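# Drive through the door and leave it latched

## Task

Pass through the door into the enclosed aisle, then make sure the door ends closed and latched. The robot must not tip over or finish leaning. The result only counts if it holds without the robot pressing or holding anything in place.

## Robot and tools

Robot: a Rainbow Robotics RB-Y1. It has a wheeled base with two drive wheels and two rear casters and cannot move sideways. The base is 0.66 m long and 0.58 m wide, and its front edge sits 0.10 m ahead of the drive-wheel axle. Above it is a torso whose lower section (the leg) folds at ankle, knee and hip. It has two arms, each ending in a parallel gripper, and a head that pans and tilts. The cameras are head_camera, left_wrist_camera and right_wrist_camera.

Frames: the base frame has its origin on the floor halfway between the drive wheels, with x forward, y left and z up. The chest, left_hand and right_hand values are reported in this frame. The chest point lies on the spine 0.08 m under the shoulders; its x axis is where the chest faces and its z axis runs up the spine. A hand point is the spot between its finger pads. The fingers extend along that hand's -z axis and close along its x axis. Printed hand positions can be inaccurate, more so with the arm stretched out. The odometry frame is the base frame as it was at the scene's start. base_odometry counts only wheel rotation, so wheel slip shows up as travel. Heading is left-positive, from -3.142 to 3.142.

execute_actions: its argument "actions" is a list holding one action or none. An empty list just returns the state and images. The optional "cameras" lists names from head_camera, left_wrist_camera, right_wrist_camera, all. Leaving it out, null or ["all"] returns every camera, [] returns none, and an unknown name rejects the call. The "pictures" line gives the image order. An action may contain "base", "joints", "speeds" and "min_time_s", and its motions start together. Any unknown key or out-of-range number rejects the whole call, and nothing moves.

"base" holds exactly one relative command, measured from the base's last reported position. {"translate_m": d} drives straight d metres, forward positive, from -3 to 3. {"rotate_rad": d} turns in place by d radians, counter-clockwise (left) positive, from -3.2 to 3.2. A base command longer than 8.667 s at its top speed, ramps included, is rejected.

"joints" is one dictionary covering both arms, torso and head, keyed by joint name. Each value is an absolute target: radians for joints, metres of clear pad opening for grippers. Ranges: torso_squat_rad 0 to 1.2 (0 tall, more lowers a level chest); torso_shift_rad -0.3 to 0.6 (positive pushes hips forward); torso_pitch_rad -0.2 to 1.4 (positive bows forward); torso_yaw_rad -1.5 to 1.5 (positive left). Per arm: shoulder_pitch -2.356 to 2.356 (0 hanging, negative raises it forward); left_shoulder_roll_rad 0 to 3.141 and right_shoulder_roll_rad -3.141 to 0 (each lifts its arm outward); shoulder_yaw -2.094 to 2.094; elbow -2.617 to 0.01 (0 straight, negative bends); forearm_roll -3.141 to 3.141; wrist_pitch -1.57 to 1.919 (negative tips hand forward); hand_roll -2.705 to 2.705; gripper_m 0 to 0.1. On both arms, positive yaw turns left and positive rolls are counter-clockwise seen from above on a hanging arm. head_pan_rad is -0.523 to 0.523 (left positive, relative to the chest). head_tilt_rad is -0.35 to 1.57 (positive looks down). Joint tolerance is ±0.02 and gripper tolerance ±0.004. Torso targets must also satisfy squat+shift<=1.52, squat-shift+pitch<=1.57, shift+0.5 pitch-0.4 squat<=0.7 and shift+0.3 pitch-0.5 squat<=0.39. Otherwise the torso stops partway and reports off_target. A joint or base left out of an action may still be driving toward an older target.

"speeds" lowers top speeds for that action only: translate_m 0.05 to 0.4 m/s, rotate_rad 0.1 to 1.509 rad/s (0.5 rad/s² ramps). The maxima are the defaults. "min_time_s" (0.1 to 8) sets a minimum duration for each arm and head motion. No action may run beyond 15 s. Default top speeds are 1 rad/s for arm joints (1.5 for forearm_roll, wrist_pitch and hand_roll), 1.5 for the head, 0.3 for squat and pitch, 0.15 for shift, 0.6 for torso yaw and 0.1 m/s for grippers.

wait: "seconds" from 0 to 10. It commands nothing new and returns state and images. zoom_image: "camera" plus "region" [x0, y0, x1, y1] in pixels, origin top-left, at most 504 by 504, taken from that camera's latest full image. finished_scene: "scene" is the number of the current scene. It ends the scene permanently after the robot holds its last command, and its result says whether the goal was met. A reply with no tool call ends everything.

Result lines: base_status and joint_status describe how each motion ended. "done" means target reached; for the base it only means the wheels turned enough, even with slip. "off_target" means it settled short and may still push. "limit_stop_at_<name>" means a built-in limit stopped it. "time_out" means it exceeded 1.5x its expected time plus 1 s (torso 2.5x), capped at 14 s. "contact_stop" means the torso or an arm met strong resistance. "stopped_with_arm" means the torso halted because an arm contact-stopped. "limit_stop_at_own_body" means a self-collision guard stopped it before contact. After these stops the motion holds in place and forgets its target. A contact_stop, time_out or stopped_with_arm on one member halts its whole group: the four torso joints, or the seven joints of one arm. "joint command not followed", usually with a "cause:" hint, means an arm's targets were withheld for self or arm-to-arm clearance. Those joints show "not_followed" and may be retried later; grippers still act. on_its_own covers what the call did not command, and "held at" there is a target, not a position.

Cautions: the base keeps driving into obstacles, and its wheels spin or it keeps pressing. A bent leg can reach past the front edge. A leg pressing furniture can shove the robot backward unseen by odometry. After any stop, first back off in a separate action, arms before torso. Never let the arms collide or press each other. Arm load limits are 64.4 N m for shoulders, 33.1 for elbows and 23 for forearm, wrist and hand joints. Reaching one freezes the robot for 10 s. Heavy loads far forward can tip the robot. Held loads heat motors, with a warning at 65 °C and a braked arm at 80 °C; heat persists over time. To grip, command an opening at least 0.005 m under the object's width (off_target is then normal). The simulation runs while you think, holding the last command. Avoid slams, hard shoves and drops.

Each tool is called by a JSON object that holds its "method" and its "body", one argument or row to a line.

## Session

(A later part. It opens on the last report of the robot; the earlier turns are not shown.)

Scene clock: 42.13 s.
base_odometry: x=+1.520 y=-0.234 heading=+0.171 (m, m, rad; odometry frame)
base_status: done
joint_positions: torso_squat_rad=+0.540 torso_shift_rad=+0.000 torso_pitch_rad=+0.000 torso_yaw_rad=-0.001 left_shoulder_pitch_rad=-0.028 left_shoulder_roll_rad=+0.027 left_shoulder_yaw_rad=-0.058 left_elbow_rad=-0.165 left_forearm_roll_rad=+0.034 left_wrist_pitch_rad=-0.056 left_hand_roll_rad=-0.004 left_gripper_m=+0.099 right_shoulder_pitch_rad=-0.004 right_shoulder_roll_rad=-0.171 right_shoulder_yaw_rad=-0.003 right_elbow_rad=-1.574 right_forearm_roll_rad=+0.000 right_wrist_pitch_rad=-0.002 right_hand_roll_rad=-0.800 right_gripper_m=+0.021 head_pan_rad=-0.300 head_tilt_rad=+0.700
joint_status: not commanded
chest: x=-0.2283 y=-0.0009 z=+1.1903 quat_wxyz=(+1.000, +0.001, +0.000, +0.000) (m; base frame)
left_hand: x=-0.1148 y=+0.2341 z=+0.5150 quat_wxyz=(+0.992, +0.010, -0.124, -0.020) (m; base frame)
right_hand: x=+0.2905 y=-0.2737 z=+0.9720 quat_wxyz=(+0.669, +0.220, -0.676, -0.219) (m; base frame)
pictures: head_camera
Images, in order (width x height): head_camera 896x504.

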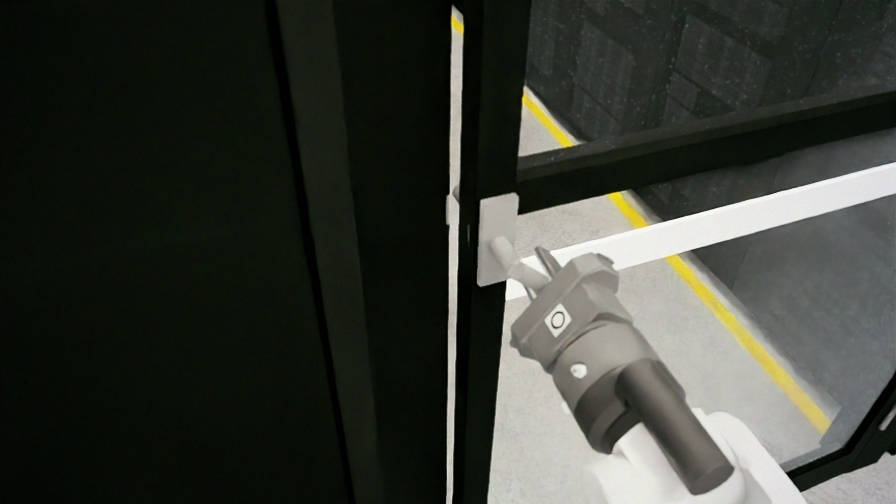

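{"method": "execute_actions", "body": {
  "actions": [
    {"base":{"translate_m":-0.1},"speeds":{"translate_m":0.1},"joints":{"torso_squat_rad":0.40,"right_hand_roll_rad":-0.23,"right_shoulder_roll_rad":-0.23},"min_time_s":1}
  ],
  "cameras": []
}}

{"method": "execute_actions", "body": {
  "actions": [
    {"base":{"translate_m":-0.2},"speeds":{"translate_m":0.12},"joints":{"right_hand_roll_rad":-0.5,"right_shoulder_roll_rad":-0.5,"torso_squat_rad":0.5,"left_shoulder_pitch_rad":-0.6,"left_elbow_rad":-0.6,"left_shoulder_yaw_rad":-0.3,"left_gripper_m":0},"min_time_s":2}
  ],
  "cameras": ["head_camera","right_wrist_camera"]
}}

Scene clock: 44.07 s.
base_odometry: x=+1.422 y=-0.251 heading=+0.170 (m, m, rad; odometry frame)
base_status: done
joint_positions: torso_squat_rad=+0.400 torso_shift_rad=+0.000 torso_pitch_rad=+0.002 torso_yaw_rad=-0.001 left_shoulder_pitch_rad=-0.028 left_shoulder_roll_rad=+0.027 left_shoulder_yaw_rad=-0.058 left_elbow_rad=-0.165 left_forearm_roll_rad=+0.034 left_wrist_pitch_rad=-0.056 left_hand_roll_rad=-0.004 left_gripper_m=+0.099 right_shoulder_pitch_rad=+0.002 right_shoulder_roll_rad=-0.231 right_shoulder_yaw_rad=-0.002 right_elbow_rad=-1.567 right_forearm_roll_rad=+0.000 right_wrist_pitch_rad=+0.001 right_hand_roll_rad=-0.230 right_gripper_m=+0.019 head_pan_rad=-0.300 head_tilt_rad=+0.700
joint_status: all done
chest: x=-0.2273 y=-0.0014 z=+1.2347 quat_wxyz=(+1.000, +0.001, +0.001, -0.001) (m; base frame)
left_hand: x=-0.1151 y=+0.2342 z=+0.5594 quat_wxyz=(+0.992, +0.010, -0.123, -0.020) (m; base frame)
right_hand: x=+0.2890 y=-0.2935 z=+1.0118 quat_wxyz=(+0.710, -0.001, -0.704, -0.002) (m; base frame)
pictures: none
No camera images: the call's "cameras" was empty. Leave "cameras" out to get every camera's image.

Scene clock: 46.80 s.
base_odometry: x=+1.225 y=-0.285 heading=+0.172 (m, m, rad; odometry frame)
base_status: done
joint_positions: torso_squat_rad=+0.500 torso_shift_rad=+0.000 torso_pitch_rad=+0.001 torso_yaw_rad=-0.001 left_shoulder_pitch_rad=-0.600 left_shoulder_roll_rad=+0.027 left_shoulder_yaw_rad=-0.300 left_elbow_rad=-0.600 left_forearm_roll_rad=+0.034 left_wrist_pitch_rad=-0.056 left_hand_roll_rad=-0.004 left_gripper_m=+0.000 right_shoulder_pitch_rad=+0.000 right_shoulder_roll_rad=-0.499 right_shoulder_yaw_rad=+0.001 right_elbow_rad=-1.568 right_forearm_roll_rad=+0.000 right_wrist_pitch_rad=+0.001 right_hand_roll_rad=-0.500 right_gripper_m=+0.019 head_pan_rad=-0.300 head_tilt_rad=+0.700
joint_status: all done
chest: x=-0.2274 y=-0.0012 z=+1.2043 quat_wxyz=(+1.000, +0.001, +0.001, +0.000) (m; base frame)
left_hand: x=+0.3542 y=+0.0611 z=+0.8440 quat_wxyz=(+0.796, -0.033, -0.558, -0.232) (m; base frame)
right_hand: x=+0.2895 y=-0.3684 z=+1.0118 quat_wxyz=(+0.709, +0.000, -0.705, -0.001) (m; base frame)
pictures: head_camera, right_wrist_camera
Images, in order (width x height): head_camera 896x504, right_wrist_camera 644x364.

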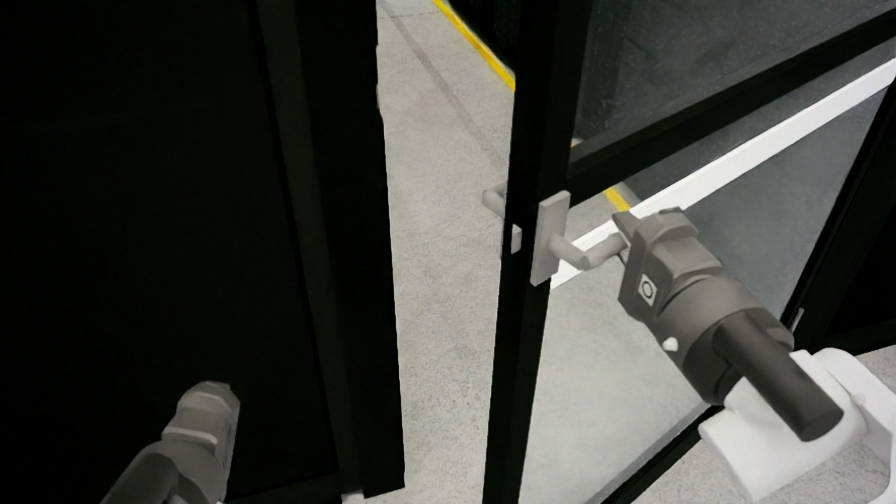

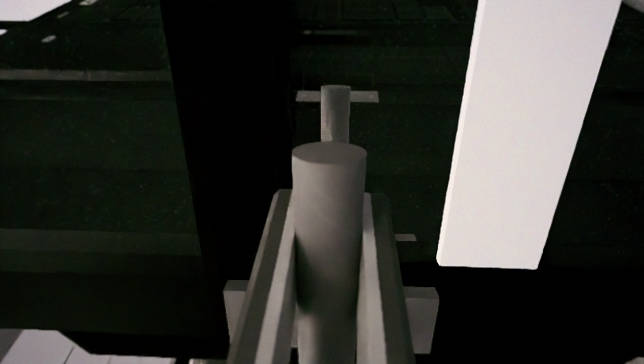

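{"method": "execute_actions", "body": {
  "actions": [
    {"joints":{"torso_yaw_rad":-0.2,"right_hand_roll_rad":-0.36,"right_shoulder_roll_rad":-0.36,"torso_squat_rad":0.44,"left_shoulder_pitch_rad":-1.4,"left_elbow_rad":-0.15,"left_shoulder_yaw_rad":-1.57,"left_wrist_pitch_rad":0,"left_shoulder_roll_rad":0.0,"head_pan_rad":-0.15},"min_time_s":1.3}
  ],
  "cameras": ["head_camera","right_wrist_camera"]
}}

Scene clock: 49.53 s.
base_odometry: x=+1.225 y=-0.285 heading=+0.172 (m, m, rad; odometry frame)
base_status: not commanded
joint_positions: torso_squat_rad=+0.492 torso_shift_rad=+0.001 torso_pitch_rad=+0.002 torso_yaw_rad=-0.028 left_shoulder_pitch_rad=-1.400 left_shoulder_roll_rad=+0.000 left_shoulder_yaw_rad=-1.570 left_elbow_rad=-0.150 left_forearm_roll_rad=+0.034 left_wrist_pitch_rad=+0.000 left_hand_roll_rad=-0.004 left_gripper_m=+0.000 right_shoulder_pitch_rad=+0.000 right_shoulder_roll_rad=-0.360 right_shoulder_yaw_rad=+0.000 right_elbow_rad=-1.570 right_forearm_roll_rad=+0.000 right_wrist_pitch_rad=+0.000 right_hand_roll_rad=-0.360 right_gripper_m=+0.001 head_pan_rad=-0.150 head_tilt_rad=+0.700
joint_status: torso_squat_rad contact_stop (moved -0.008 of -0.060); torso_yaw_rad contact_stop (moved -0.028 of -0.199); the others done
on_its_own: torso_squat_rad is held at +0.492, not at your +0.440, since a contact_stop; torso_yaw_rad is held at -0.028, not at your -0.200, since a contact_stop; right_gripper_m moved -0.018 to your old target +0.000
chest: x=-0.2268 y=-0.0011 z=+1.2070 quat_wxyz=(+1.000, +0.001, +0.001, -0.014) (m; base frame)
left_hand: x=+0.4520 y=-0.0691 z=+1.0625 quat_wxyz=(+0.353, +0.360, -0.466, -0.727) (m; base frame)
right_hand: x=+0.2808 y=-0.3437 z=+0.9979 quat_wxyz=(+0.708, -0.010, -0.706, -0.011) (m; base frame)
pictures: head_camera, right_wrist_camera
Images, in order (width x height): head_camera 896x504, right_wrist_camera 644x364.

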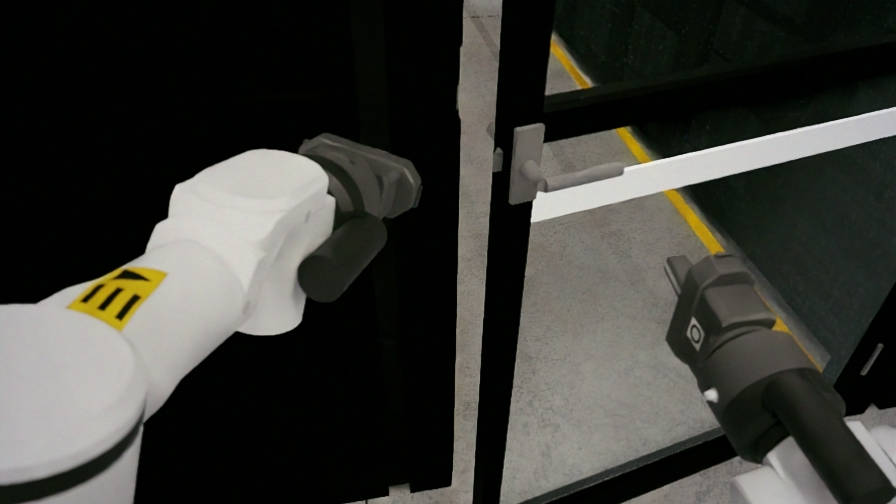

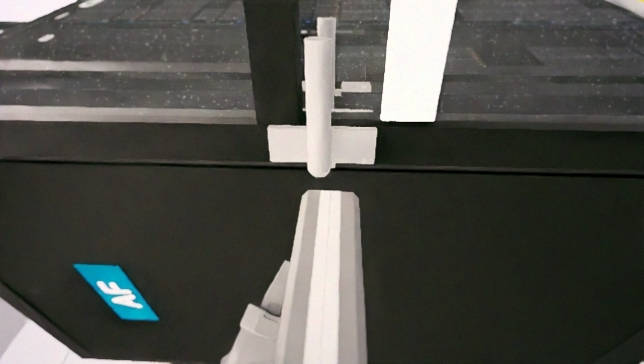

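{"method": "execute_actions", "body": {
  "actions": [
    {"base":{"rotate_rad":-0.88},"joints":{"torso_yaw_rad":0,"torso_squat_rad":0.39,"right_hand_roll_rad":-0.05,"right_shoulder_roll_rad":-0.05,"right_shoulder_yaw_rad":0.15,"right_gripper_m":0.1,"left_shoulder_pitch_rad":-0.1,"head_pan_rad":-0.15}}
  ],
  "cameras": []
}}

{"method": "execute_actions", "body": {
  "actions": [
    {"base":{"translate_m":0.32}}
  ],
  "cameras": []
}}

{"method": "execute_actions", "body": {
  "actions": [
    {"base":{"rotate_rad":1.18}}
  ],
  "cameras": ["head_camera","right_wrist_camera"]
}}

Scene clock: 53.67 s.
base_odometry: x=+1.225 y=-0.285 heading=-0.708 (m, m, rad; odometry frame)
base_status: done
joint_positions: torso_squat_rad=+0.390 torso_shift_rad=+0.001 torso_pitch_rad=+0.002 torso_yaw_rad=+0.000 left_shoulder_pitch_rad=-0.378 left_shoulder_roll_rad=+0.000 left_shoulder_yaw_rad=-1.570 left_elbow_rad=-0.150 left_forearm_roll_rad=+0.034 left_wrist_pitch_rad=+0.000 left_hand_roll_rad=-0.004 left_gripper_m=+0.000 right_shoulder_pitch_rad=+0.000 right_shoulder_roll_rad=-0.050 right_shoulder_yaw_rad=+0.150 right_elbow_rad=-1.570 right_forearm_roll_rad=+0.000 right_wrist_pitch_rad=+0.000 right_hand_roll_rad=-0.050 right_gripper_m=+0.100 head_pan_rad=-0.150 head_tilt_rad=+0.700
joint_status: left_shoulder_pitch_rad limit_stop_at_own_body (moved +1.022 of +1.300); the others done
on_its_own: left_shoulder_pitch_rad is held at -0.378, not at your -0.100, since a limit_stop_at_own_body
chest: x=-0.2269 y=-0.0010 z=+1.2374 quat_wxyz=(+1.000, +0.001, +0.001, +0.000) (m; base frame)
left_hand: x=+0.0267 y=+0.1303 z=+0.6012 quat_wxyz=(+0.650, +0.066, -0.173, -0.737) (m; base frame)
right_hand: x=+0.2843 y=-0.1587 z=+1.0050 quat_wxyz=(+0.709, +0.054, -0.701, +0.052) (m; base frame)
pictures: none
No camera images: the call's "cameras" was empty. Leave "cameras" out to get every camera's image.

not run: a stop came earlier in this reply.

not run: a stop came earlier in this reply.

{"method": "execute_actions", "body": {
  "actions": [
    {"base":{"translate_m":0.32},"joints":{"torso_squat_rad":0.36,"left_shoulder_roll_rad":0.1}}
  ],
  "cameras": []
}}

{"method": "execute_actions", "body": {
  "actions": [
    {"base":{"rotate_rad":1.18}}
  ],
  "cameras": ["head_camera","right_wrist_camera"]
}}

Scene clock: 56.17 s.
base_odometry: x=+1.468 y=-0.493 heading=-0.708 (m, m, rad; odometry frame)
base_status: done
joint_positions: torso_squat_rad=+0.360 torso_shift_rad=+0.001 torso_pitch_rad=+0.003 torso_yaw_rad=+0.000 left_shoulder_pitch_rad=-0.378 left_shoulder_roll_rad=+0.100 left_shoulder_yaw_rad=-1.570 left_elbow_rad=-0.150 left_forearm_roll_rad=+0.034 left_wrist_pitch_rad=+0.000 left_hand_roll_rad=-0.004 left_gripper_m=+0.000 right_shoulder_pitch_rad=+0.000 right_shoulder_roll_rad=-0.050 right_shoulder_yaw_rad=+0.150 right_elbow_rad=-1.570 right_forearm_roll_rad=+0.000 right_wrist_pitch_rad=+0.000 right_hand_roll_rad=-0.050 right_gripper_m=+0.100 head_pan_rad=-0.150 head_tilt_rad=+0.700
joint_status: all done
on_its_own: left_shoulder_pitch_rad is held at -0.378, not at your -0.100, since a limit_stop_at_own_body
chest: x=-0.2267 y=-0.0010 z=+1.2451 quat_wxyz=(+1.000, +0.001, +0.001, +0.000) (m; base frame)
left_hand: x=+0.0378 y=+0.2061 z=+0.6075 quat_wxyz=(+0.657, +0.104, -0.141, -0.733) (m; base frame)
right_hand: x=+0.2845 y=-0.1587 z=+1.0127 quat_wxyz=(+0.709, +0.054, -0.701, +0.052) (m; base frame)
pictures: none
No camera images: the call's "cameras" was empty. Leave "cameras" out to get every camera's image.

Scene clock: 59.60 s.
base_odometry: x=+1.468 y=-0.493 heading=+0.471 (m, m, rad; odometry frame)
base_status: done
joint_positions: torso_squat_rad=+0.360 torso_shift_rad=+0.001 torso_pitch_rad=+0.003 torso_yaw_rad=+0.000 left_shoulder_pitch_rad=-0.378 left_shoulder_roll_rad=+0.100 left_shoulder_yaw_rad=-1.570 left_elbow_rad=-0.150 left_forearm_roll_rad=+0.034 left_wrist_pitch_rad=+0.000 left_hand_roll_rad=-0.004 left_gripper_m=+0.000 right_shoulder_pitch_rad=+0.000 right_shoulder_roll_rad=-0.050 right_shoulder_yaw_rad=+0.150 right_elbow_rad=-1.570 right_forearm_roll_rad=+0.000 right_wrist_pitch_rad=+0.000 right_hand_roll_rad=-0.050 right_gripper_m=+0.100 head_pan_rad=-0.150 head_tilt_rad=+0.700
joint_status: not commanded
on_its_own: left_shoulder_pitch_rad is held at -0.378, not at your -0.100, since a limit_stop_at_own_body
chest: x=-0.2267 y=-0.0011 z=+1.2451 quat_wxyz=(+1.000, +0.001, +0.001, +0.000) (m; base frame)
left_hand: x=+0.0378 y=+0.2061 z=+0.6075 quat_wxyz=(+0.657, +0.104, -0.141, -0.733) (m; base frame)
right_hand: x=+0.2844 y=-0.1588 z=+1.0127 quat_wxyz=(+0.709, +0.054, -0.701, +0.052) (m; base frame)
pictures: head_camera, right_wrist_camera
Images, in order (width x height): head_camera 896x504, right_wrist_camera 644x364.

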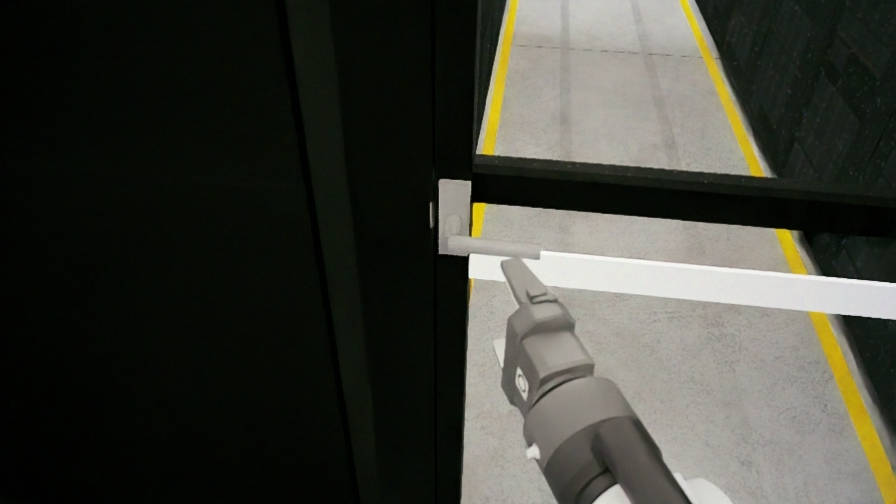

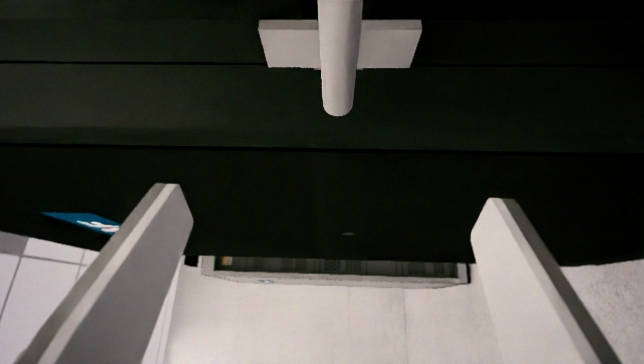

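{"method": "execute_actions", "body": {
  "actions": [
    {"base":{"translate_m":0.11}}
  ],
  "cameras": ["head_camera","right_wrist_camera"]
}}

Scene clock: 61.43 s.
base_odometry: x=+1.566 y=-0.443 heading=+0.472 (m, m, rad; odometry frame)
base_status: done
joint_positions: torso_squat_rad=+0.360 torso_shift_rad=+0.001 torso_pitch_rad=+0.003 torso_yaw_rad=+0.000 left_shoulder_pitch_rad=-0.379 left_shoulder_roll_rad=+0.100 left_shoulder_yaw_rad=-1.570 left_elbow_rad=-0.150 left_forearm_roll_rad=+0.034 left_wrist_pitch_rad=+0.000 left_hand_roll_rad=-0.004 left_gripper_m=+0.000 right_shoulder_pitch_rad=+0.000 right_shoulder_roll_rad=-0.050 right_shoulder_yaw_rad=+0.150 right_elbow_rad=-1.570 right_forearm_roll_rad=+0.000 right_wrist_pitch_rad=+0.000 right_hand_roll_rad=-0.050 right_gripper_m=+0.100 head_pan_rad=-0.150 head_tilt_rad=+0.700
joint_status: not commanded
on_its_own: left_shoulder_pitch_rad is held at -0.378, not at your -0.100, since a limit_stop_at_own_body
chest: x=-0.2268 y=-0.0011 z=+1.2451 quat_wxyz=(+1.000, +0.001, +0.001, +0.000) (m; base frame)
left_hand: x=+0.0379 y=+0.2061 z=+0.6075 quat_wxyz=(+0.657, +0.104, -0.141, -0.733) (m; base frame)
right_hand: x=+0.2844 y=-0.1588 z=+1.0127 quat_wxyz=(+0.709, +0.054, -0.701, +0.052) (m; base frame)
pictures: head_camera, right_wrist_camera
Images, in order (width x height): head_camera 896x504, right_wrist_camera 644x364.

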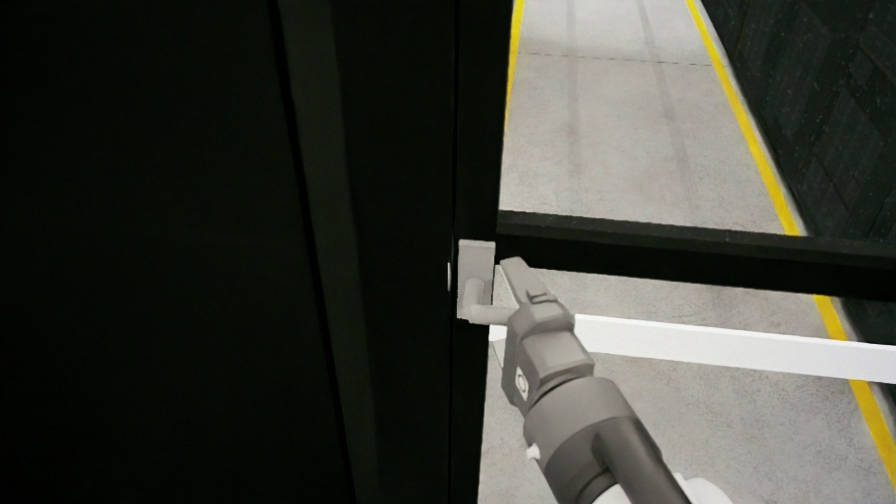

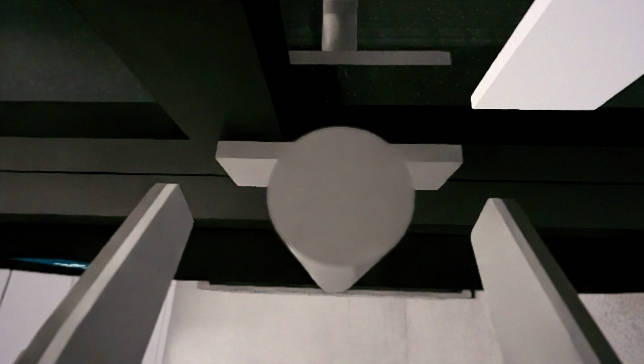

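{"method": "execute_actions", "body": {
  "actions": [
    {"base":{"translate_m":0.02},"joints":{"right_gripper_m":0.0}}
  ],
  "cameras": ["right_wrist_camera"]
}}

{"method": "execute_actions", "body": {
  "actions": [
    {"joints":{"torso_squat_rad":0.50,"right_hand_roll_rad":-0.72,"right_shoulder_yaw_rad":0.17},"min_time_s":1}
  ],
  "cameras": []
}}

{"method": "execute_actions", "body": {
  "actions": [
    {"base":{"translate_m":-0.05},"speeds":{"translate_m":0.08}}
  ],
  "cameras": ["head_camera","right_wrist_camera"]
}}

Scene clock: 63.27 s.
base_odometry: x=+1.583 y=-0.434 heading=+0.473 (m, m, rad; odometry frame)
base_status: done
joint_positions: torso_squat_rad=+0.360 torso_shift_rad=+0.000 torso_pitch_rad=+0.002 torso_yaw_rad=+0.000 left_shoulder_pitch_rad=-0.378 left_shoulder_roll_rad=+0.100 left_shoulder_yaw_rad=-1.570 left_elbow_rad=-0.150 left_forearm_roll_rad=+0.034 left_wrist_pitch_rad=+0.000 left_hand_roll_rad=-0.004 left_gripper_m=+0.000 right_shoulder_pitch_rad=+0.003 right_shoulder_roll_rad=-0.050 right_shoulder_yaw_rad=+0.151 right_elbow_rad=-1.568 right_forearm_roll_rad=+0.000 right_wrist_pitch_rad=+0.001 right_hand_roll_rad=-0.050 right_gripper_m=+0.019 head_pan_rad=-0.150 head_tilt_rad=+0.700
joint_status: right_gripper_m off_target (ended at +0.019, target +0.000)
on_its_own: left_shoulder_pitch_rad is held at -0.378, not at your -0.100, since a limit_stop_at_own_body
chest: x=-0.2271 y=-0.0010 z=+1.2450 quat_wxyz=(+1.000, +0.001, +0.001, +0.000) (m; base frame)
left_hand: x=+0.0378 y=+0.2061 z=+0.6076 quat_wxyz=(+0.657, +0.104, -0.142, -0.733) (m; base frame)
right_hand: x=+0.2833 y=-0.1586 z=+1.0106 quat_wxyz=(+0.710, +0.054, -0.700, +0.052) (m; base frame)
pictures: right_wrist_camera
Images, in order (width x height): right_wrist_camera 644x364.

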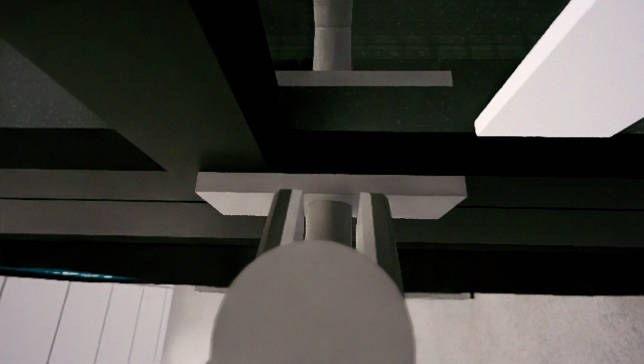

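Scene clock: 64.57 s.
base_odometry: x=+1.583 y=-0.434 heading=+0.473 (m, m, rad; odometry frame)
base_status: not commanded
joint_positions: torso_squat_rad=+0.500 torso_shift_rad=+0.000 torso_pitch_rad=+0.001 torso_yaw_rad=+0.000 left_shoulder_pitch_rad=-0.378 left_shoulder_roll_rad=+0.100 left_shoulder_yaw_rad=-1.570 left_elbow_rad=-0.150 left_forearm_roll_rad=+0.034 left_wrist_pitch_rad=+0.000 left_hand_roll_rad=-0.004 left_gripper_m=+0.000 right_shoulder_pitch_rad=-0.006 right_shoulder_roll_rad=-0.050 right_shoulder_yaw_rad=+0.169 right_elbow_rad=-1.576 right_forearm_roll_rad=+0.000 right_wrist_pitch_rad=-0.003 right_hand_roll_rad=-0.720 right_gripper_m=+0.021 head_pan_rad=-0.150 head_tilt_rad=+0.700
joint_status: all done
on_its_own: left_shoulder_pitch_rad is held at -0.378, not at your -0.100, since a limit_stop_at_own_body
chest: x=-0.2276 y=-0.0010 z=+1.2042 quat_wxyz=(+1.000, +0.001, +0.000, +0.000) (m; base frame)
left_hand: x=+0.0381 y=+0.2060 z=+0.5670 quat_wxyz=(+0.657, +0.105, -0.142, -0.733) (m; base frame)
right_hand: x=+0.2840 y=-0.1479 z=+0.9787 quat_wxyz=(+0.683, +0.290, -0.647, -0.175) (m; base frame)
pictures: none
No camera images: the call's "cameras" was empty. Leave "cameras" out to get every camera's image.

Scene clock: 65.77 s.
base_odometry: x=+1.539 y=-0.457 heading=+0.472 (m, m, rad; odometry frame)
base_status: done
joint_positions: torso_squat_rad=+0.500 torso_shift_rad=+0.000 torso_pitch_rad=+0.001 torso_yaw_rad=+0.000 left_shoulder_pitch_rad=-0.378 left_shoulder_roll_rad=+0.100 left_shoulder_yaw_rad=-1.570 left_elbow_rad=-0.150 left_forearm_roll_rad=+0.034 left_wrist_pitch_rad=+0.000 left_hand_roll_rad=-0.004 left_gripper_m=+0.000 right_shoulder_pitch_rad=-0.006 right_shoulder_roll_rad=-0.049 right_shoulder_yaw_rad=+0.171 right_elbow_rad=-1.575 right_forearm_roll_rad=+0.000 right_wrist_pitch_rad=-0.002 right_hand_roll_rad=-0.720 right_gripper_m=+0.019 head_pan_rad=-0.150 head_tilt_rad=+0.700
joint_status: not commanded
on_its_own: left_shoulder_pitch_rad is held at -0.378, not at your -0.100, since a limit_stop_at_own_body
chest: x=-0.2272 y=-0.0008 z=+1.2042 quat_wxyz=(+1.000, +0.001, +0.001, +0.000) (m; base frame)
left_hand: x=+0.0380 y=+0.2061 z=+0.5668 quat_wxyz=(+0.657, +0.104, -0.142, -0.733) (m; base frame)
right_hand: x=+0.2841 y=-0.1465 z=+0.9775 quat_wxyz=(+0.685, +0.290, -0.645, -0.175) (m; base frame)
pictures: head_camera, right_wrist_camera
Images, in order (width x height): head_camera 896x504, right_wrist_camera 644x364.

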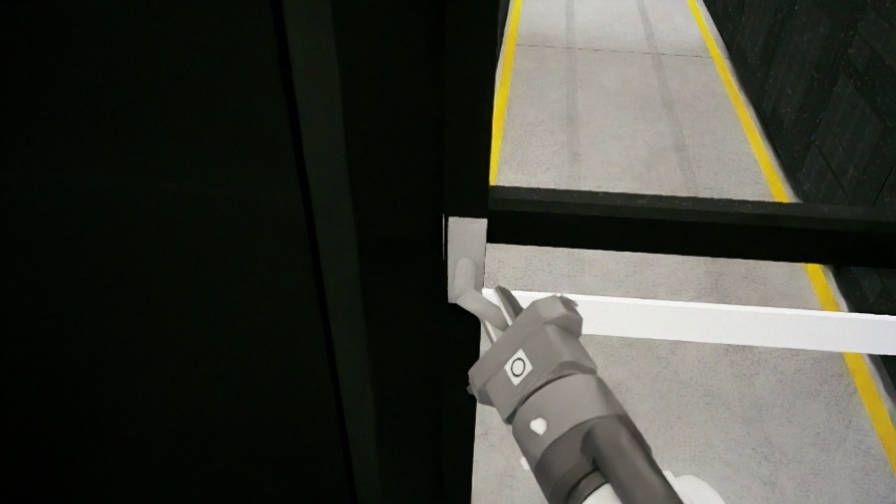

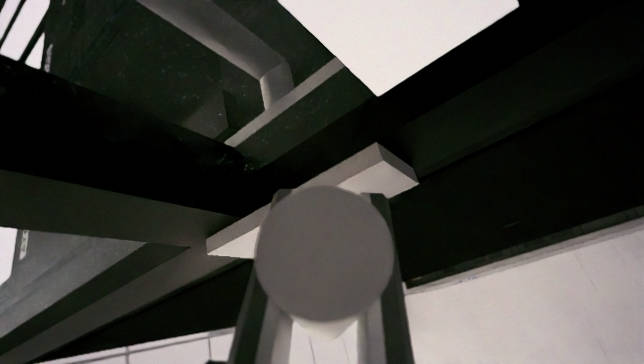

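{"method": "execute_actions", "body": {
  "actions": [
    {"base":{"translate_m":-0.04},"speeds":{"translate_m":0.08},"joints":{"right_shoulder_yaw_rad":0.22},"min_time_s":0.8}
  ],
  "cameras": []
}}

{"method": "execute_actions", "body": {
  "actions": [
    {"base":{"translate_m":-0.12},"speeds":{"translate_m":0.1},"joints":{"torso_squat_rad":0.36,"right_hand_roll_rad":-0.05,"right_shoulder_yaw_rad":0.23},"min_time_s":1}
  ],
  "cameras": ["head_camera","right_wrist_camera"]
}}

Scene clock: 67.30 s.
base_odometry: x=+1.504 y=-0.475 heading=+0.470 (m, m, rad; odometry frame)
base_status: done
joint_positions: torso_squat_rad=+0.500 torso_shift_rad=+0.001 torso_pitch_rad=+0.002 torso_yaw_rad=+0.000 left_shoulder_pitch_rad=-0.378 left_shoulder_roll_rad=+0.100 left_shoulder_yaw_rad=-1.570 left_elbow_rad=-0.150 left_forearm_roll_rad=+0.034 left_wrist_pitch_rad=+0.000 left_hand_roll_rad=-0.004 left_gripper_m=+0.000 right_shoulder_pitch_rad=-0.005 right_shoulder_roll_rad=-0.053 right_shoulder_yaw_rad=+0.198 right_elbow_rad=-1.577 right_forearm_roll_rad=+0.000 right_wrist_pitch_rad=-0.004 right_hand_roll_rad=-0.720 right_gripper_m=+0.019 head_pan_rad=-0.150 head_tilt_rad=+0.700
joint_status: right_shoulder_yaw_rad contact_stop (moved +0.028 of +0.049)
on_its_own: left_shoulder_pitch_rad is held at -0.378, not at your -0.100, since a limit_stop_at_own_body
chest: x=-0.2271 y=-0.0012 z=+1.2042 quat_wxyz=(+1.000, +0.001, +0.001, +0.000) (m; base frame)
left_hand: x=+0.0380 y=+0.2059 z=+0.5669 quat_wxyz=(+0.657, +0.104, -0.142, -0.733) (m; base frame)
right_hand: x=+0.2815 y=-0.1343 z=+0.9777 quat_wxyz=(+0.687, +0.298, -0.642, -0.164) (m; base frame)
pictures: none
No camera images: the call's "cameras" was empty. Leave "cameras" out to get every camera's image.

not run: a stop came earlier in this reply.

{"method": "execute_actions", "body": {
  "actions": [
    {"base":{"translate_m":-0.12},"speeds":{"translate_m":0.1},"joints":{"torso_squat_rad":0.36,"right_hand_roll_rad":-0.05,"right_shoulder_yaw_rad":0.2},"min_time_s":1}
  ],
  "cameras": ["head_camera","right_wrist_camera"]
}}

Scene clock: 69.50 s.
base_odometry: x=+1.397 y=-0.530 heading=+0.472 (m, m, rad; odometry frame)
base_status: done
joint_positions: torso_squat_rad=+0.360 torso_shift_rad=+0.001 torso_pitch_rad=+0.004 torso_yaw_rad=+0.000 left_shoulder_pitch_rad=-0.378 left_shoulder_roll_rad=+0.100 left_shoulder_yaw_rad=-1.570 left_elbow_rad=-0.150 left_forearm_roll_rad=+0.034 left_wrist_pitch_rad=+0.000 left_hand_roll_rad=-0.004 left_gripper_m=+0.000 right_shoulder_pitch_rad=-0.001 right_shoulder_roll_rad=-0.052 right_shoulder_yaw_rad=+0.202 right_elbow_rad=-1.571 right_forearm_roll_rad=+0.000 right_wrist_pitch_rad=+0.000 right_hand_roll_rad=-0.050 right_gripper_m=+0.019 head_pan_rad=-0.150 head_tilt_rad=+0.700
joint_status: all done
on_its_own: left_shoulder_pitch_rad is held at -0.378, not at your -0.100, since a limit_stop_at_own_body
chest: x=-0.2260 y=-0.0010 z=+1.2451 quat_wxyz=(+1.000, +0.001, +0.002, +0.000) (m; base frame)
left_hand: x=+0.0377 y=+0.2062 z=+0.6072 quat_wxyz=(+0.658, +0.103, -0.141, -0.733) (m; base frame)
right_hand: x=+0.2806 y=-0.1325 z=+1.0118 quat_wxyz=(+0.708, +0.072, -0.699, +0.071) (m; base frame)
pictures: head_camera, right_wrist_camera
Images, in order (width x height): head_camera 896x504, right_wrist_camera 644x364.

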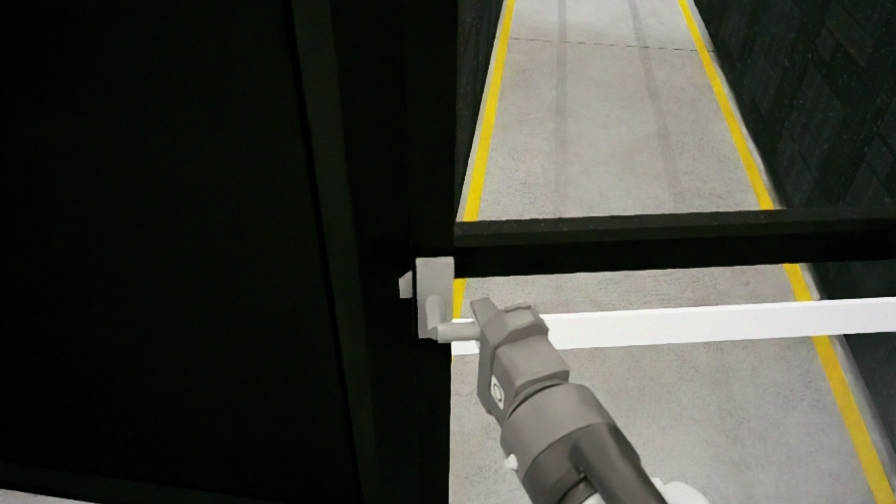

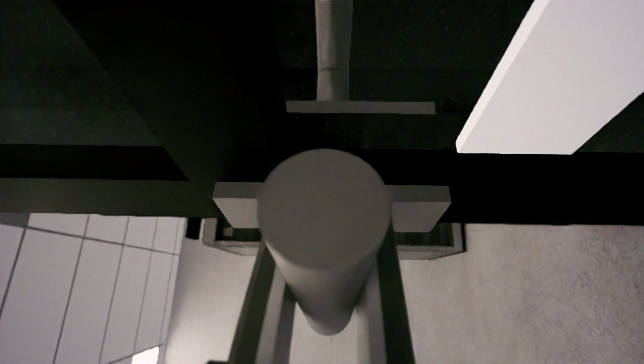

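{"method": "execute_actions", "body": {
  "actions": [
    {"base":{"translate_m":-0.15},"speeds":{"translate_m":0.12}}
  ],
  "cameras": []
}}

{"method": "execute_actions", "body": {
  "actions": [
    {"base":{"translate_m":-0.16},"speeds":{"translate_m":0.12},"joints":{"right_shoulder_yaw_rad":0.12},"min_time_s":1.6}
  ],
  "cameras": ["head_camera","right_wrist_camera"]
}}

Scene clock: 71.77 s.
base_odometry: x=+1.263 y=-0.598 heading=+0.473 (m, m, rad; odometry frame)
base_status: done
joint_positions: torso_squat_rad=+0.360 torso_shift_rad=+0.001 torso_pitch_rad=+0.004 torso_yaw_rad=+0.000 left_shoulder_pitch_rad=-0.378 left_shoulder_roll_rad=+0.100 left_shoulder_yaw_rad=-1.570 left_elbow_rad=-0.150 left_forearm_roll_rad=+0.034 left_wrist_pitch_rad=+0.000 left_hand_roll_rad=-0.004 left_gripper_m=+0.000 right_shoulder_pitch_rad=-0.001 right_shoulder_roll_rad=-0.053 right_shoulder_yaw_rad=+0.199 right_elbow_rad=-1.571 right_forearm_roll_rad=+0.000 right_wrist_pitch_rad=+0.000 right_hand_roll_rad=-0.050 right_gripper_m=+0.019 head_pan_rad=-0.150 head_tilt_rad=+0.700
joint_status: not commanded
on_its_own: left_shoulder_pitch_rad is held at -0.378, not at your -0.100, since a limit_stop_at_own_body
chest: x=-0.2260 y=-0.0011 z=+1.2451 quat_wxyz=(+1.000, +0.001, +0.002, +0.000) (m; base frame)
left_hand: x=+0.0378 y=+0.2061 z=+0.6072 quat_wxyz=(+0.658, +0.104, -0.141, -0.733) (m; base frame)
right_hand: x=+0.2807 y=-0.1345 z=+1.0117 quat_wxyz=(+0.708, +0.070, -0.699, +0.070) (m; base frame)
pictures: none
No camera images: the call's "cameras" was empty. Leave "cameras" out to get every camera's image.

Scene clock: 74.20 s.
base_odometry: x=+1.121 y=-0.671 heading=+0.474 (m, m, rad; odometry frame)
base_status: done
joint_positions: torso_squat_rad=+0.360 torso_shift_rad=+0.001 torso_pitch_rad=+0.004 torso_yaw_rad=+0.000 left_shoulder_pitch_rad=-0.378 left_shoulder_roll_rad=+0.100 left_shoulder_yaw_rad=-1.570 left_elbow_rad=-0.150 left_forearm_roll_rad=+0.034 left_wrist_pitch_rad=+0.000 left_hand_roll_rad=-0.004 left_gripper_m=+0.000 right_shoulder_pitch_rad=+0.000 right_shoulder_roll_rad=-0.052 right_shoulder_yaw_rad=+0.121 right_elbow_rad=-1.570 right_forearm_roll_rad=+0.000 right_wrist_pitch_rad=+0.000 right_hand_roll_rad=-0.050 right_gripper_m=+0.019 head_pan_rad=-0.150 head_tilt_rad=+0.700
joint_status: all done
on_its_own: left_shoulder_pitch_rad is held at -0.378, not at your -0.100, since a limit_stop_at_own_body
chest: x=-0.2260 y=-0.0011 z=+1.2451 quat_wxyz=(+1.000, +0.001, +0.002, +0.000) (m; base frame)
left_hand: x=+0.0377 y=+0.2062 z=+0.6072 quat_wxyz=(+0.658, +0.104, -0.141, -0.733) (m; base frame)
right_hand: x=+0.2870 y=-0.1736 z=+1.0127 quat_wxyz=(+0.710, +0.043, -0.702, +0.043) (m; base frame)
pictures: head_camera, right_wrist_camera
Images, in order (width x height): head_camera 896x504, right_wrist_camera 644x364.

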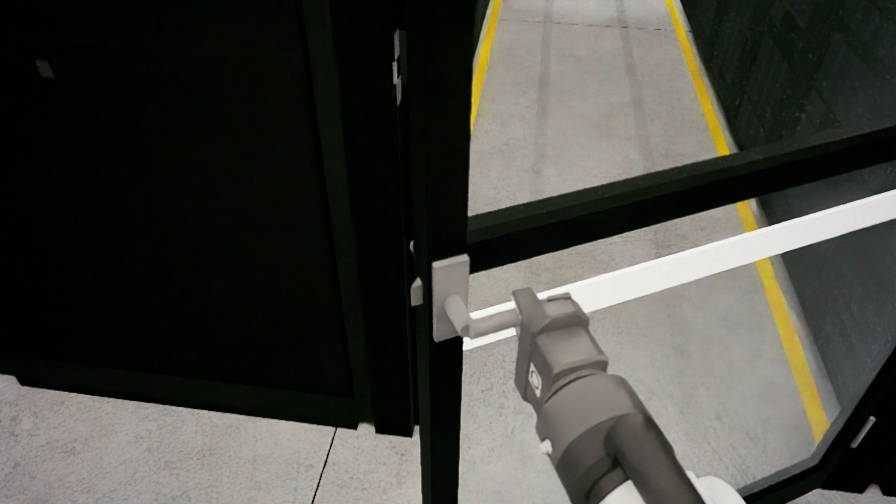

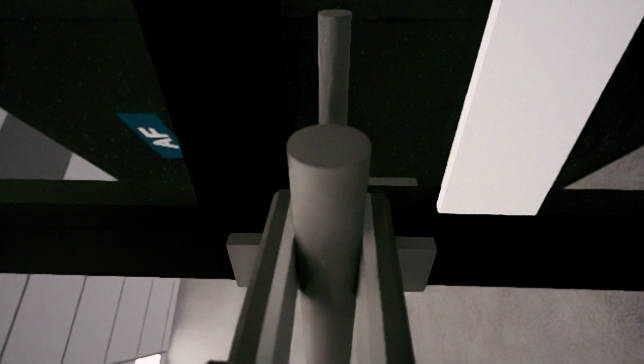

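{"method": "execute_actions", "body": {
  "actions": [
    {"joints":{"left_shoulder_pitch_rad":-1.5,"left_shoulder_roll_rad":0.15,"left_elbow_rad":-0.05}}
  ],
  "cameras": []
}}

{"method": "execute_actions", "body": {
  "actions": [
    {"joints":{"left_wrist_pitch_rad":-0.6},"min_time_s":0.8}
  ]
}}

Scene clock: 76.27 s.
base_odometry: x=+1.121 y=-0.671 heading=+0.474 (m, m, rad; odometry frame)
base_status: not commanded
joint_positions: torso_squat_rad=+0.360 torso_shift_rad=+0.001 torso_pitch_rad=+0.004 torso_yaw_rad=+0.000 left_shoulder_pitch_rad=-1.500 left_shoulder_roll_rad=+0.150 left_shoulder_yaw_rad=-1.570 left_elbow_rad=-0.050 left_forearm_roll_rad=+0.034 left_wrist_pitch_rad=+0.000 left_hand_roll_rad=-0.004 left_gripper_m=+0.000 right_shoulder_pitch_rad=-0.001 right_shoulder_roll_rad=-0.052 right_shoulder_yaw_rad=+0.122 right_elbow_rad=-1.570 right_forearm_roll_rad=+0.000 right_wrist_pitch_rad=+0.000 right_hand_roll_rad=-0.050 right_gripper_m=+0.019 head_pan_rad=-0.150 head_tilt_rad=+0.700
joint_status: all done
chest: x=-0.2259 y=-0.0011 z=+1.2451 quat_wxyz=(+1.000, +0.001, +0.002, +0.000) (m; base frame)
left_hand: x=+0.5156 y=+0.0726 z=+1.2132 quat_wxyz=(+0.385, +0.479, -0.441, -0.654) (m; base frame)
right_hand: x=+0.2871 y=-0.1735 z=+1.0131 quat_wxyz=(+0.709, +0.043, -0.702, +0.043) (m; base frame)
pictures: none
No camera images: the call's "cameras" was empty. Leave "cameras" out to get every camera's image.

Scene clock: 77.37 s.
base_odometry: x=+1.121 y=-0.671 heading=+0.474 (m, m, rad; odometry frame)
base_status: not commanded
joint_positions: torso_squat_rad=+0.360 torso_shift_rad=+0.001 torso_pitch_rad=+0.004 torso_yaw_rad=+0.000 left_shoulder_pitch_rad=-1.500 left_shoulder_roll_rad=+0.150 left_shoulder_yaw_rad=-1.570 left_elbow_rad=-0.050 left_forearm_roll_rad=+0.034 left_wrist_pitch_rad=-0.600 left_hand_roll_rad=-0.004 left_gripper_m=+0.000 right_shoulder_pitch_rad=-0.001 right_shoulder_roll_rad=-0.052 right_shoulder_yaw_rad=+0.122 right_elbow_rad=-1.570 right_forearm_roll_rad=+0.000 right_wrist_pitch_rad=+0.000 right_hand_roll_rad=-0.050 right_gripper_m=+0.019 head_pan_rad=-0.150 head_tilt_rad=+0.700
joint_status: all done
chest: x=-0.2259 y=-0.0011 z=+1.2451 quat_wxyz=(+1.000, +0.001, +0.002, +0.000) (m; base frame)
left_hand: x=+0.4449 y=-0.0398 z=+1.1826 quat_wxyz=(+0.237, +0.264, -0.536, -0.766) (m; base frame)
right_hand: x=+0.2871 y=-0.1735 z=+1.0131 quat_wxyz=(+0.709, +0.043, -0.702, +0.043) (m; base frame)
pictures: head_camera, left_wrist_camera, right_wrist_camera
Images, in order (width x height): head_camera 896x504, left_wrist_camera 644x364, right_wrist_camera 644x364.

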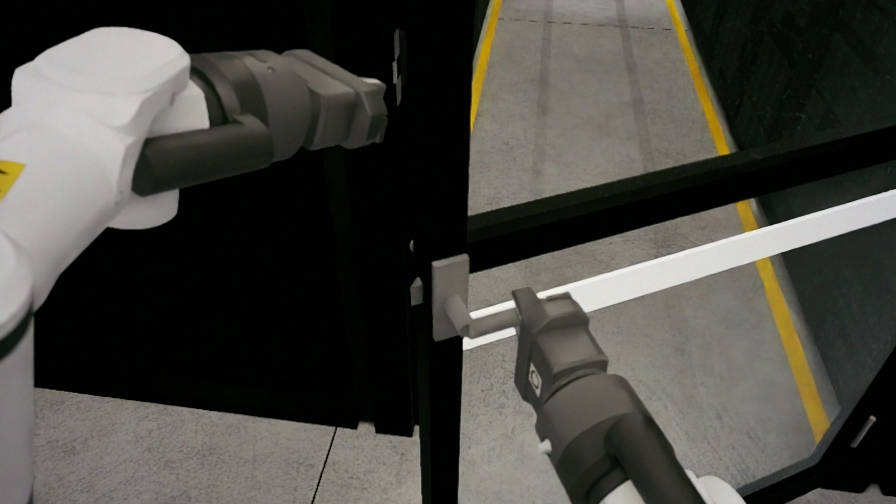

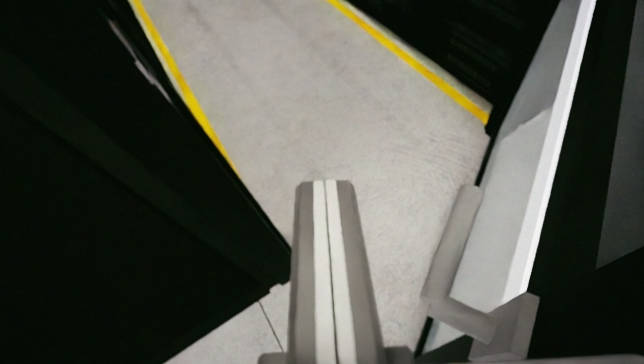

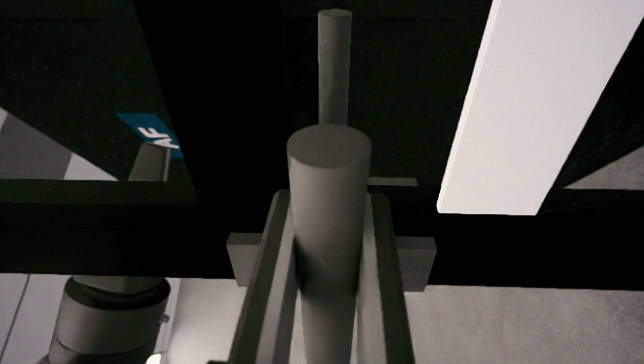

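{"method": "execute_actions", "body": {
  "actions": [
    {"joints":{"left_shoulder_roll_rad":0.07},"min_time_s":0.8}
  ]
}}

Scene clock: 78.93 s.
base_odometry: x=+1.121 y=-0.671 heading=+0.474 (m, m, rad; odometry frame)
base_status: not commanded
joint_positions: torso_squat_rad=+0.360 torso_shift_rad=+0.001 torso_pitch_rad=+0.004 torso_yaw_rad=+0.000 left_shoulder_pitch_rad=-1.499 left_shoulder_roll_rad=+0.109 left_shoulder_yaw_rad=-1.570 left_elbow_rad=-0.044 left_forearm_roll_rad=+0.035 left_wrist_pitch_rad=-0.597 left_hand_roll_rad=-0.004 left_gripper_m=+0.000 right_shoulder_pitch_rad=+0.000 right_shoulder_roll_rad=-0.052 right_shoulder_yaw_rad=+0.122 right_elbow_rad=-1.570 right_forearm_roll_rad=+0.000 right_wrist_pitch_rad=+0.000 right_hand_roll_rad=-0.050 right_gripper_m=+0.019 head_pan_rad=-0.150 head_tilt_rad=+0.700
joint_status: left_shoulder_roll_rad contact_stop (moved -0.040 of -0.080)
on_its_own: left_shoulder_roll_rad is held at +0.109, not at your +0.070, since a contact_stop
chest: x=-0.2260 y=-0.0011 z=+1.2451 quat_wxyz=(+1.000, +0.001, +0.002, +0.000) (m; base frame)
left_hand: x=+0.4344 y=-0.0623 z=+1.1745 quat_wxyz=(+0.230, +0.252, -0.539, -0.770) (m; base frame)
right_hand: x=+0.2871 y=-0.1734 z=+1.0130 quat_wxyz=(+0.709, +0.043, -0.702, +0.043) (m; base frame)
pictures: head_camera, left_wrist_camera, right_wrist_camera
Images, in order (width x height): head_camera 896x504, left_wrist_camera 644x364, right_wrist_camera 644x364.

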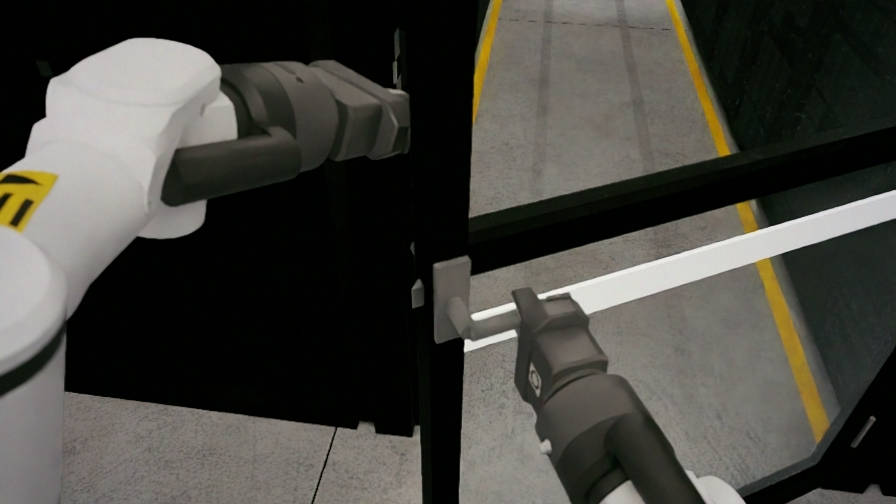

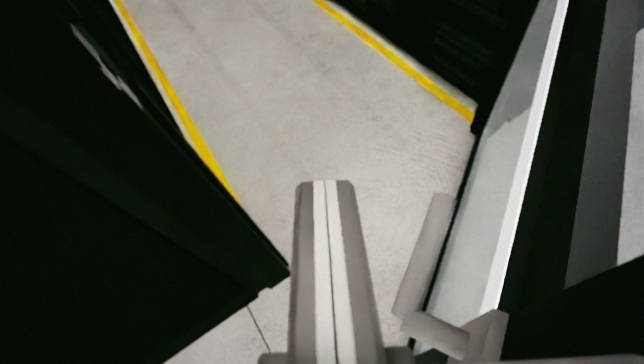

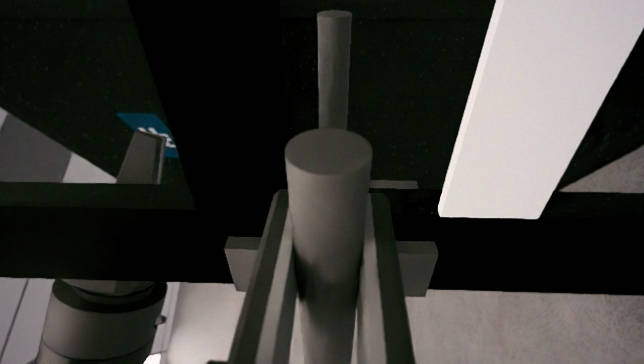

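{"method": "execute_actions", "body": {
  "actions": [
    {"joints":{"right_gripper_m":0.07}}
  ],
  "cameras": []
}}

{"method": "execute_actions", "body": {
  "actions": [
    {"joints":{"right_shoulder_pitch_rad":0.4,"right_elbow_rad":-1.97}}
  ]
}}

Scene clock: 80.23 s.
base_odometry: x=+1.121 y=-0.671 heading=+0.474 (m, m, rad; odometry frame)
base_status: not commanded
joint_positions: torso_squat_rad=+0.360 torso_shift_rad=+0.001 torso_pitch_rad=+0.003 torso_yaw_rad=+0.000 left_shoulder_pitch_rad=-1.499 left_shoulder_roll_rad=+0.110 left_shoulder_yaw_rad=-1.570 left_elbow_rad=-0.043 left_forearm_roll_rad=+0.034 left_wrist_pitch_rad=-0.596 left_hand_roll_rad=-0.004 left_gripper_m=+0.000 right_shoulder_pitch_rad=-0.003 right_shoulder_roll_rad=-0.052 right_shoulder_yaw_rad=+0.120 right_elbow_rad=-1.575 right_forearm_roll_rad=+0.000 right_wrist_pitch_rad=-0.002 right_hand_roll_rad=-0.050 right_gripper_m=+0.070 head_pan_rad=-0.150 head_tilt_rad=+0.700
joint_status: all done
on_its_own: left_shoulder_roll_rad is held at +0.109, not at your +0.070, since a contact_stop
chest: x=-0.2262 y=-0.0010 z=+1.2451 quat_wxyz=(+1.000, +0.001, +0.002, +0.000) (m; base frame)
left_hand: x=+0.4347 y=-0.0618 z=+1.1749 quat_wxyz=(+0.230, +0.253, -0.539, -0.770) (m; base frame)
right_hand: x=+0.2879 y=-0.1737 z=+1.0172 quat_wxyz=(+0.706, +0.043, -0.706, +0.043) (m; base frame)
pictures: none
No camera images: the call's "cameras" was empty. Leave "cameras" out to get every camera's image.

Scene clock: 81.27 s.
base_odometry: x=+1.121 y=-0.671 heading=+0.474 (m, m, rad; odometry frame)
base_status: not commanded
joint_positions: torso_squat_rad=+0.360 torso_shift_rad=+0.001 torso_pitch_rad=+0.003 torso_yaw_rad=+0.000 left_shoulder_pitch_rad=-1.499 left_shoulder_roll_rad=+0.110 left_shoulder_yaw_rad=-1.570 left_elbow_rad=-0.043 left_forearm_roll_rad=+0.034 left_wrist_pitch_rad=-0.596 left_hand_roll_rad=-0.004 left_gripper_m=+0.000 right_shoulder_pitch_rad=+0.400 right_shoulder_roll_rad=-0.052 right_shoulder_yaw_rad=+0.120 right_elbow_rad=-1.970 right_forearm_roll_rad=+0.000 right_wrist_pitch_rad=-0.002 right_hand_roll_rad=-0.050 right_gripper_m=+0.070 head_pan_rad=-0.150 head_tilt_rad=+0.700
joint_status: all done
on_its_own: left_shoulder_roll_rad is held at +0.109, not at your +0.070, since a contact_stop
chest: x=-0.2263 y=-0.0010 z=+1.2451 quat_wxyz=(+1.000, +0.001, +0.002, +0.000) (m; base frame)
left_hand: x=+0.4347 y=-0.0615 z=+1.1751 quat_wxyz=(+0.230, +0.253, -0.539, -0.770) (m; base frame)
right_hand: x=+0.1861 y=-0.2302 z=+1.0340 quat_wxyz=(+0.701, +0.007, -0.713, -0.009) (m; base frame)
pictures: head_camera, left_wrist_camera, right_wrist_camera
Images, in order (width x height): head_camera 896x504, left_wrist_camera 644x364, right_wrist_camera 644x364.

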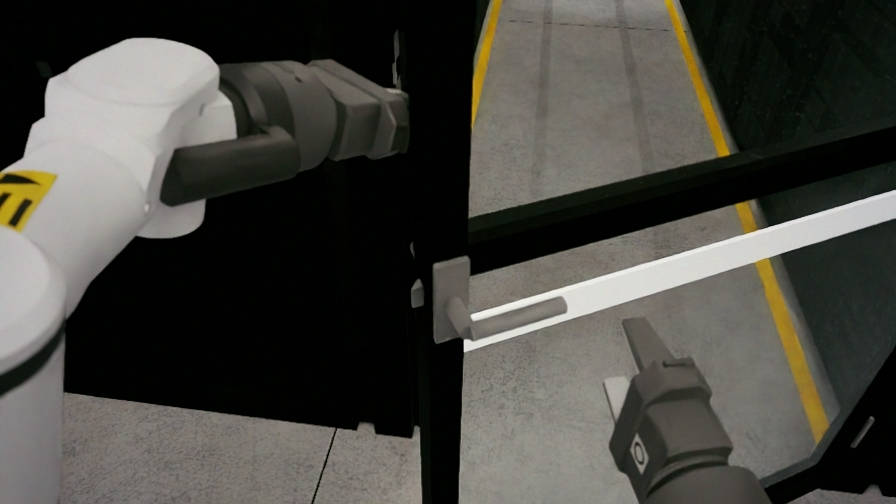

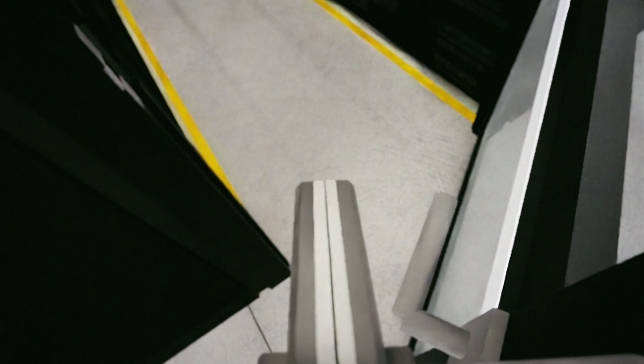

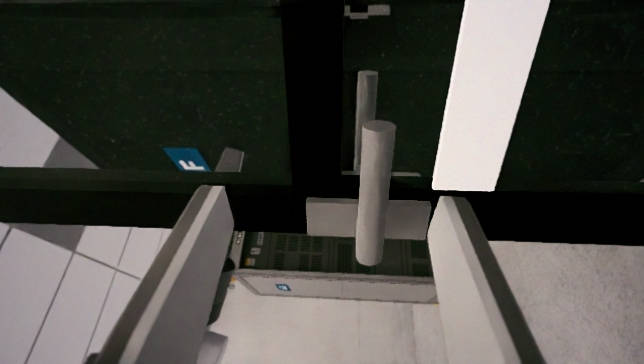

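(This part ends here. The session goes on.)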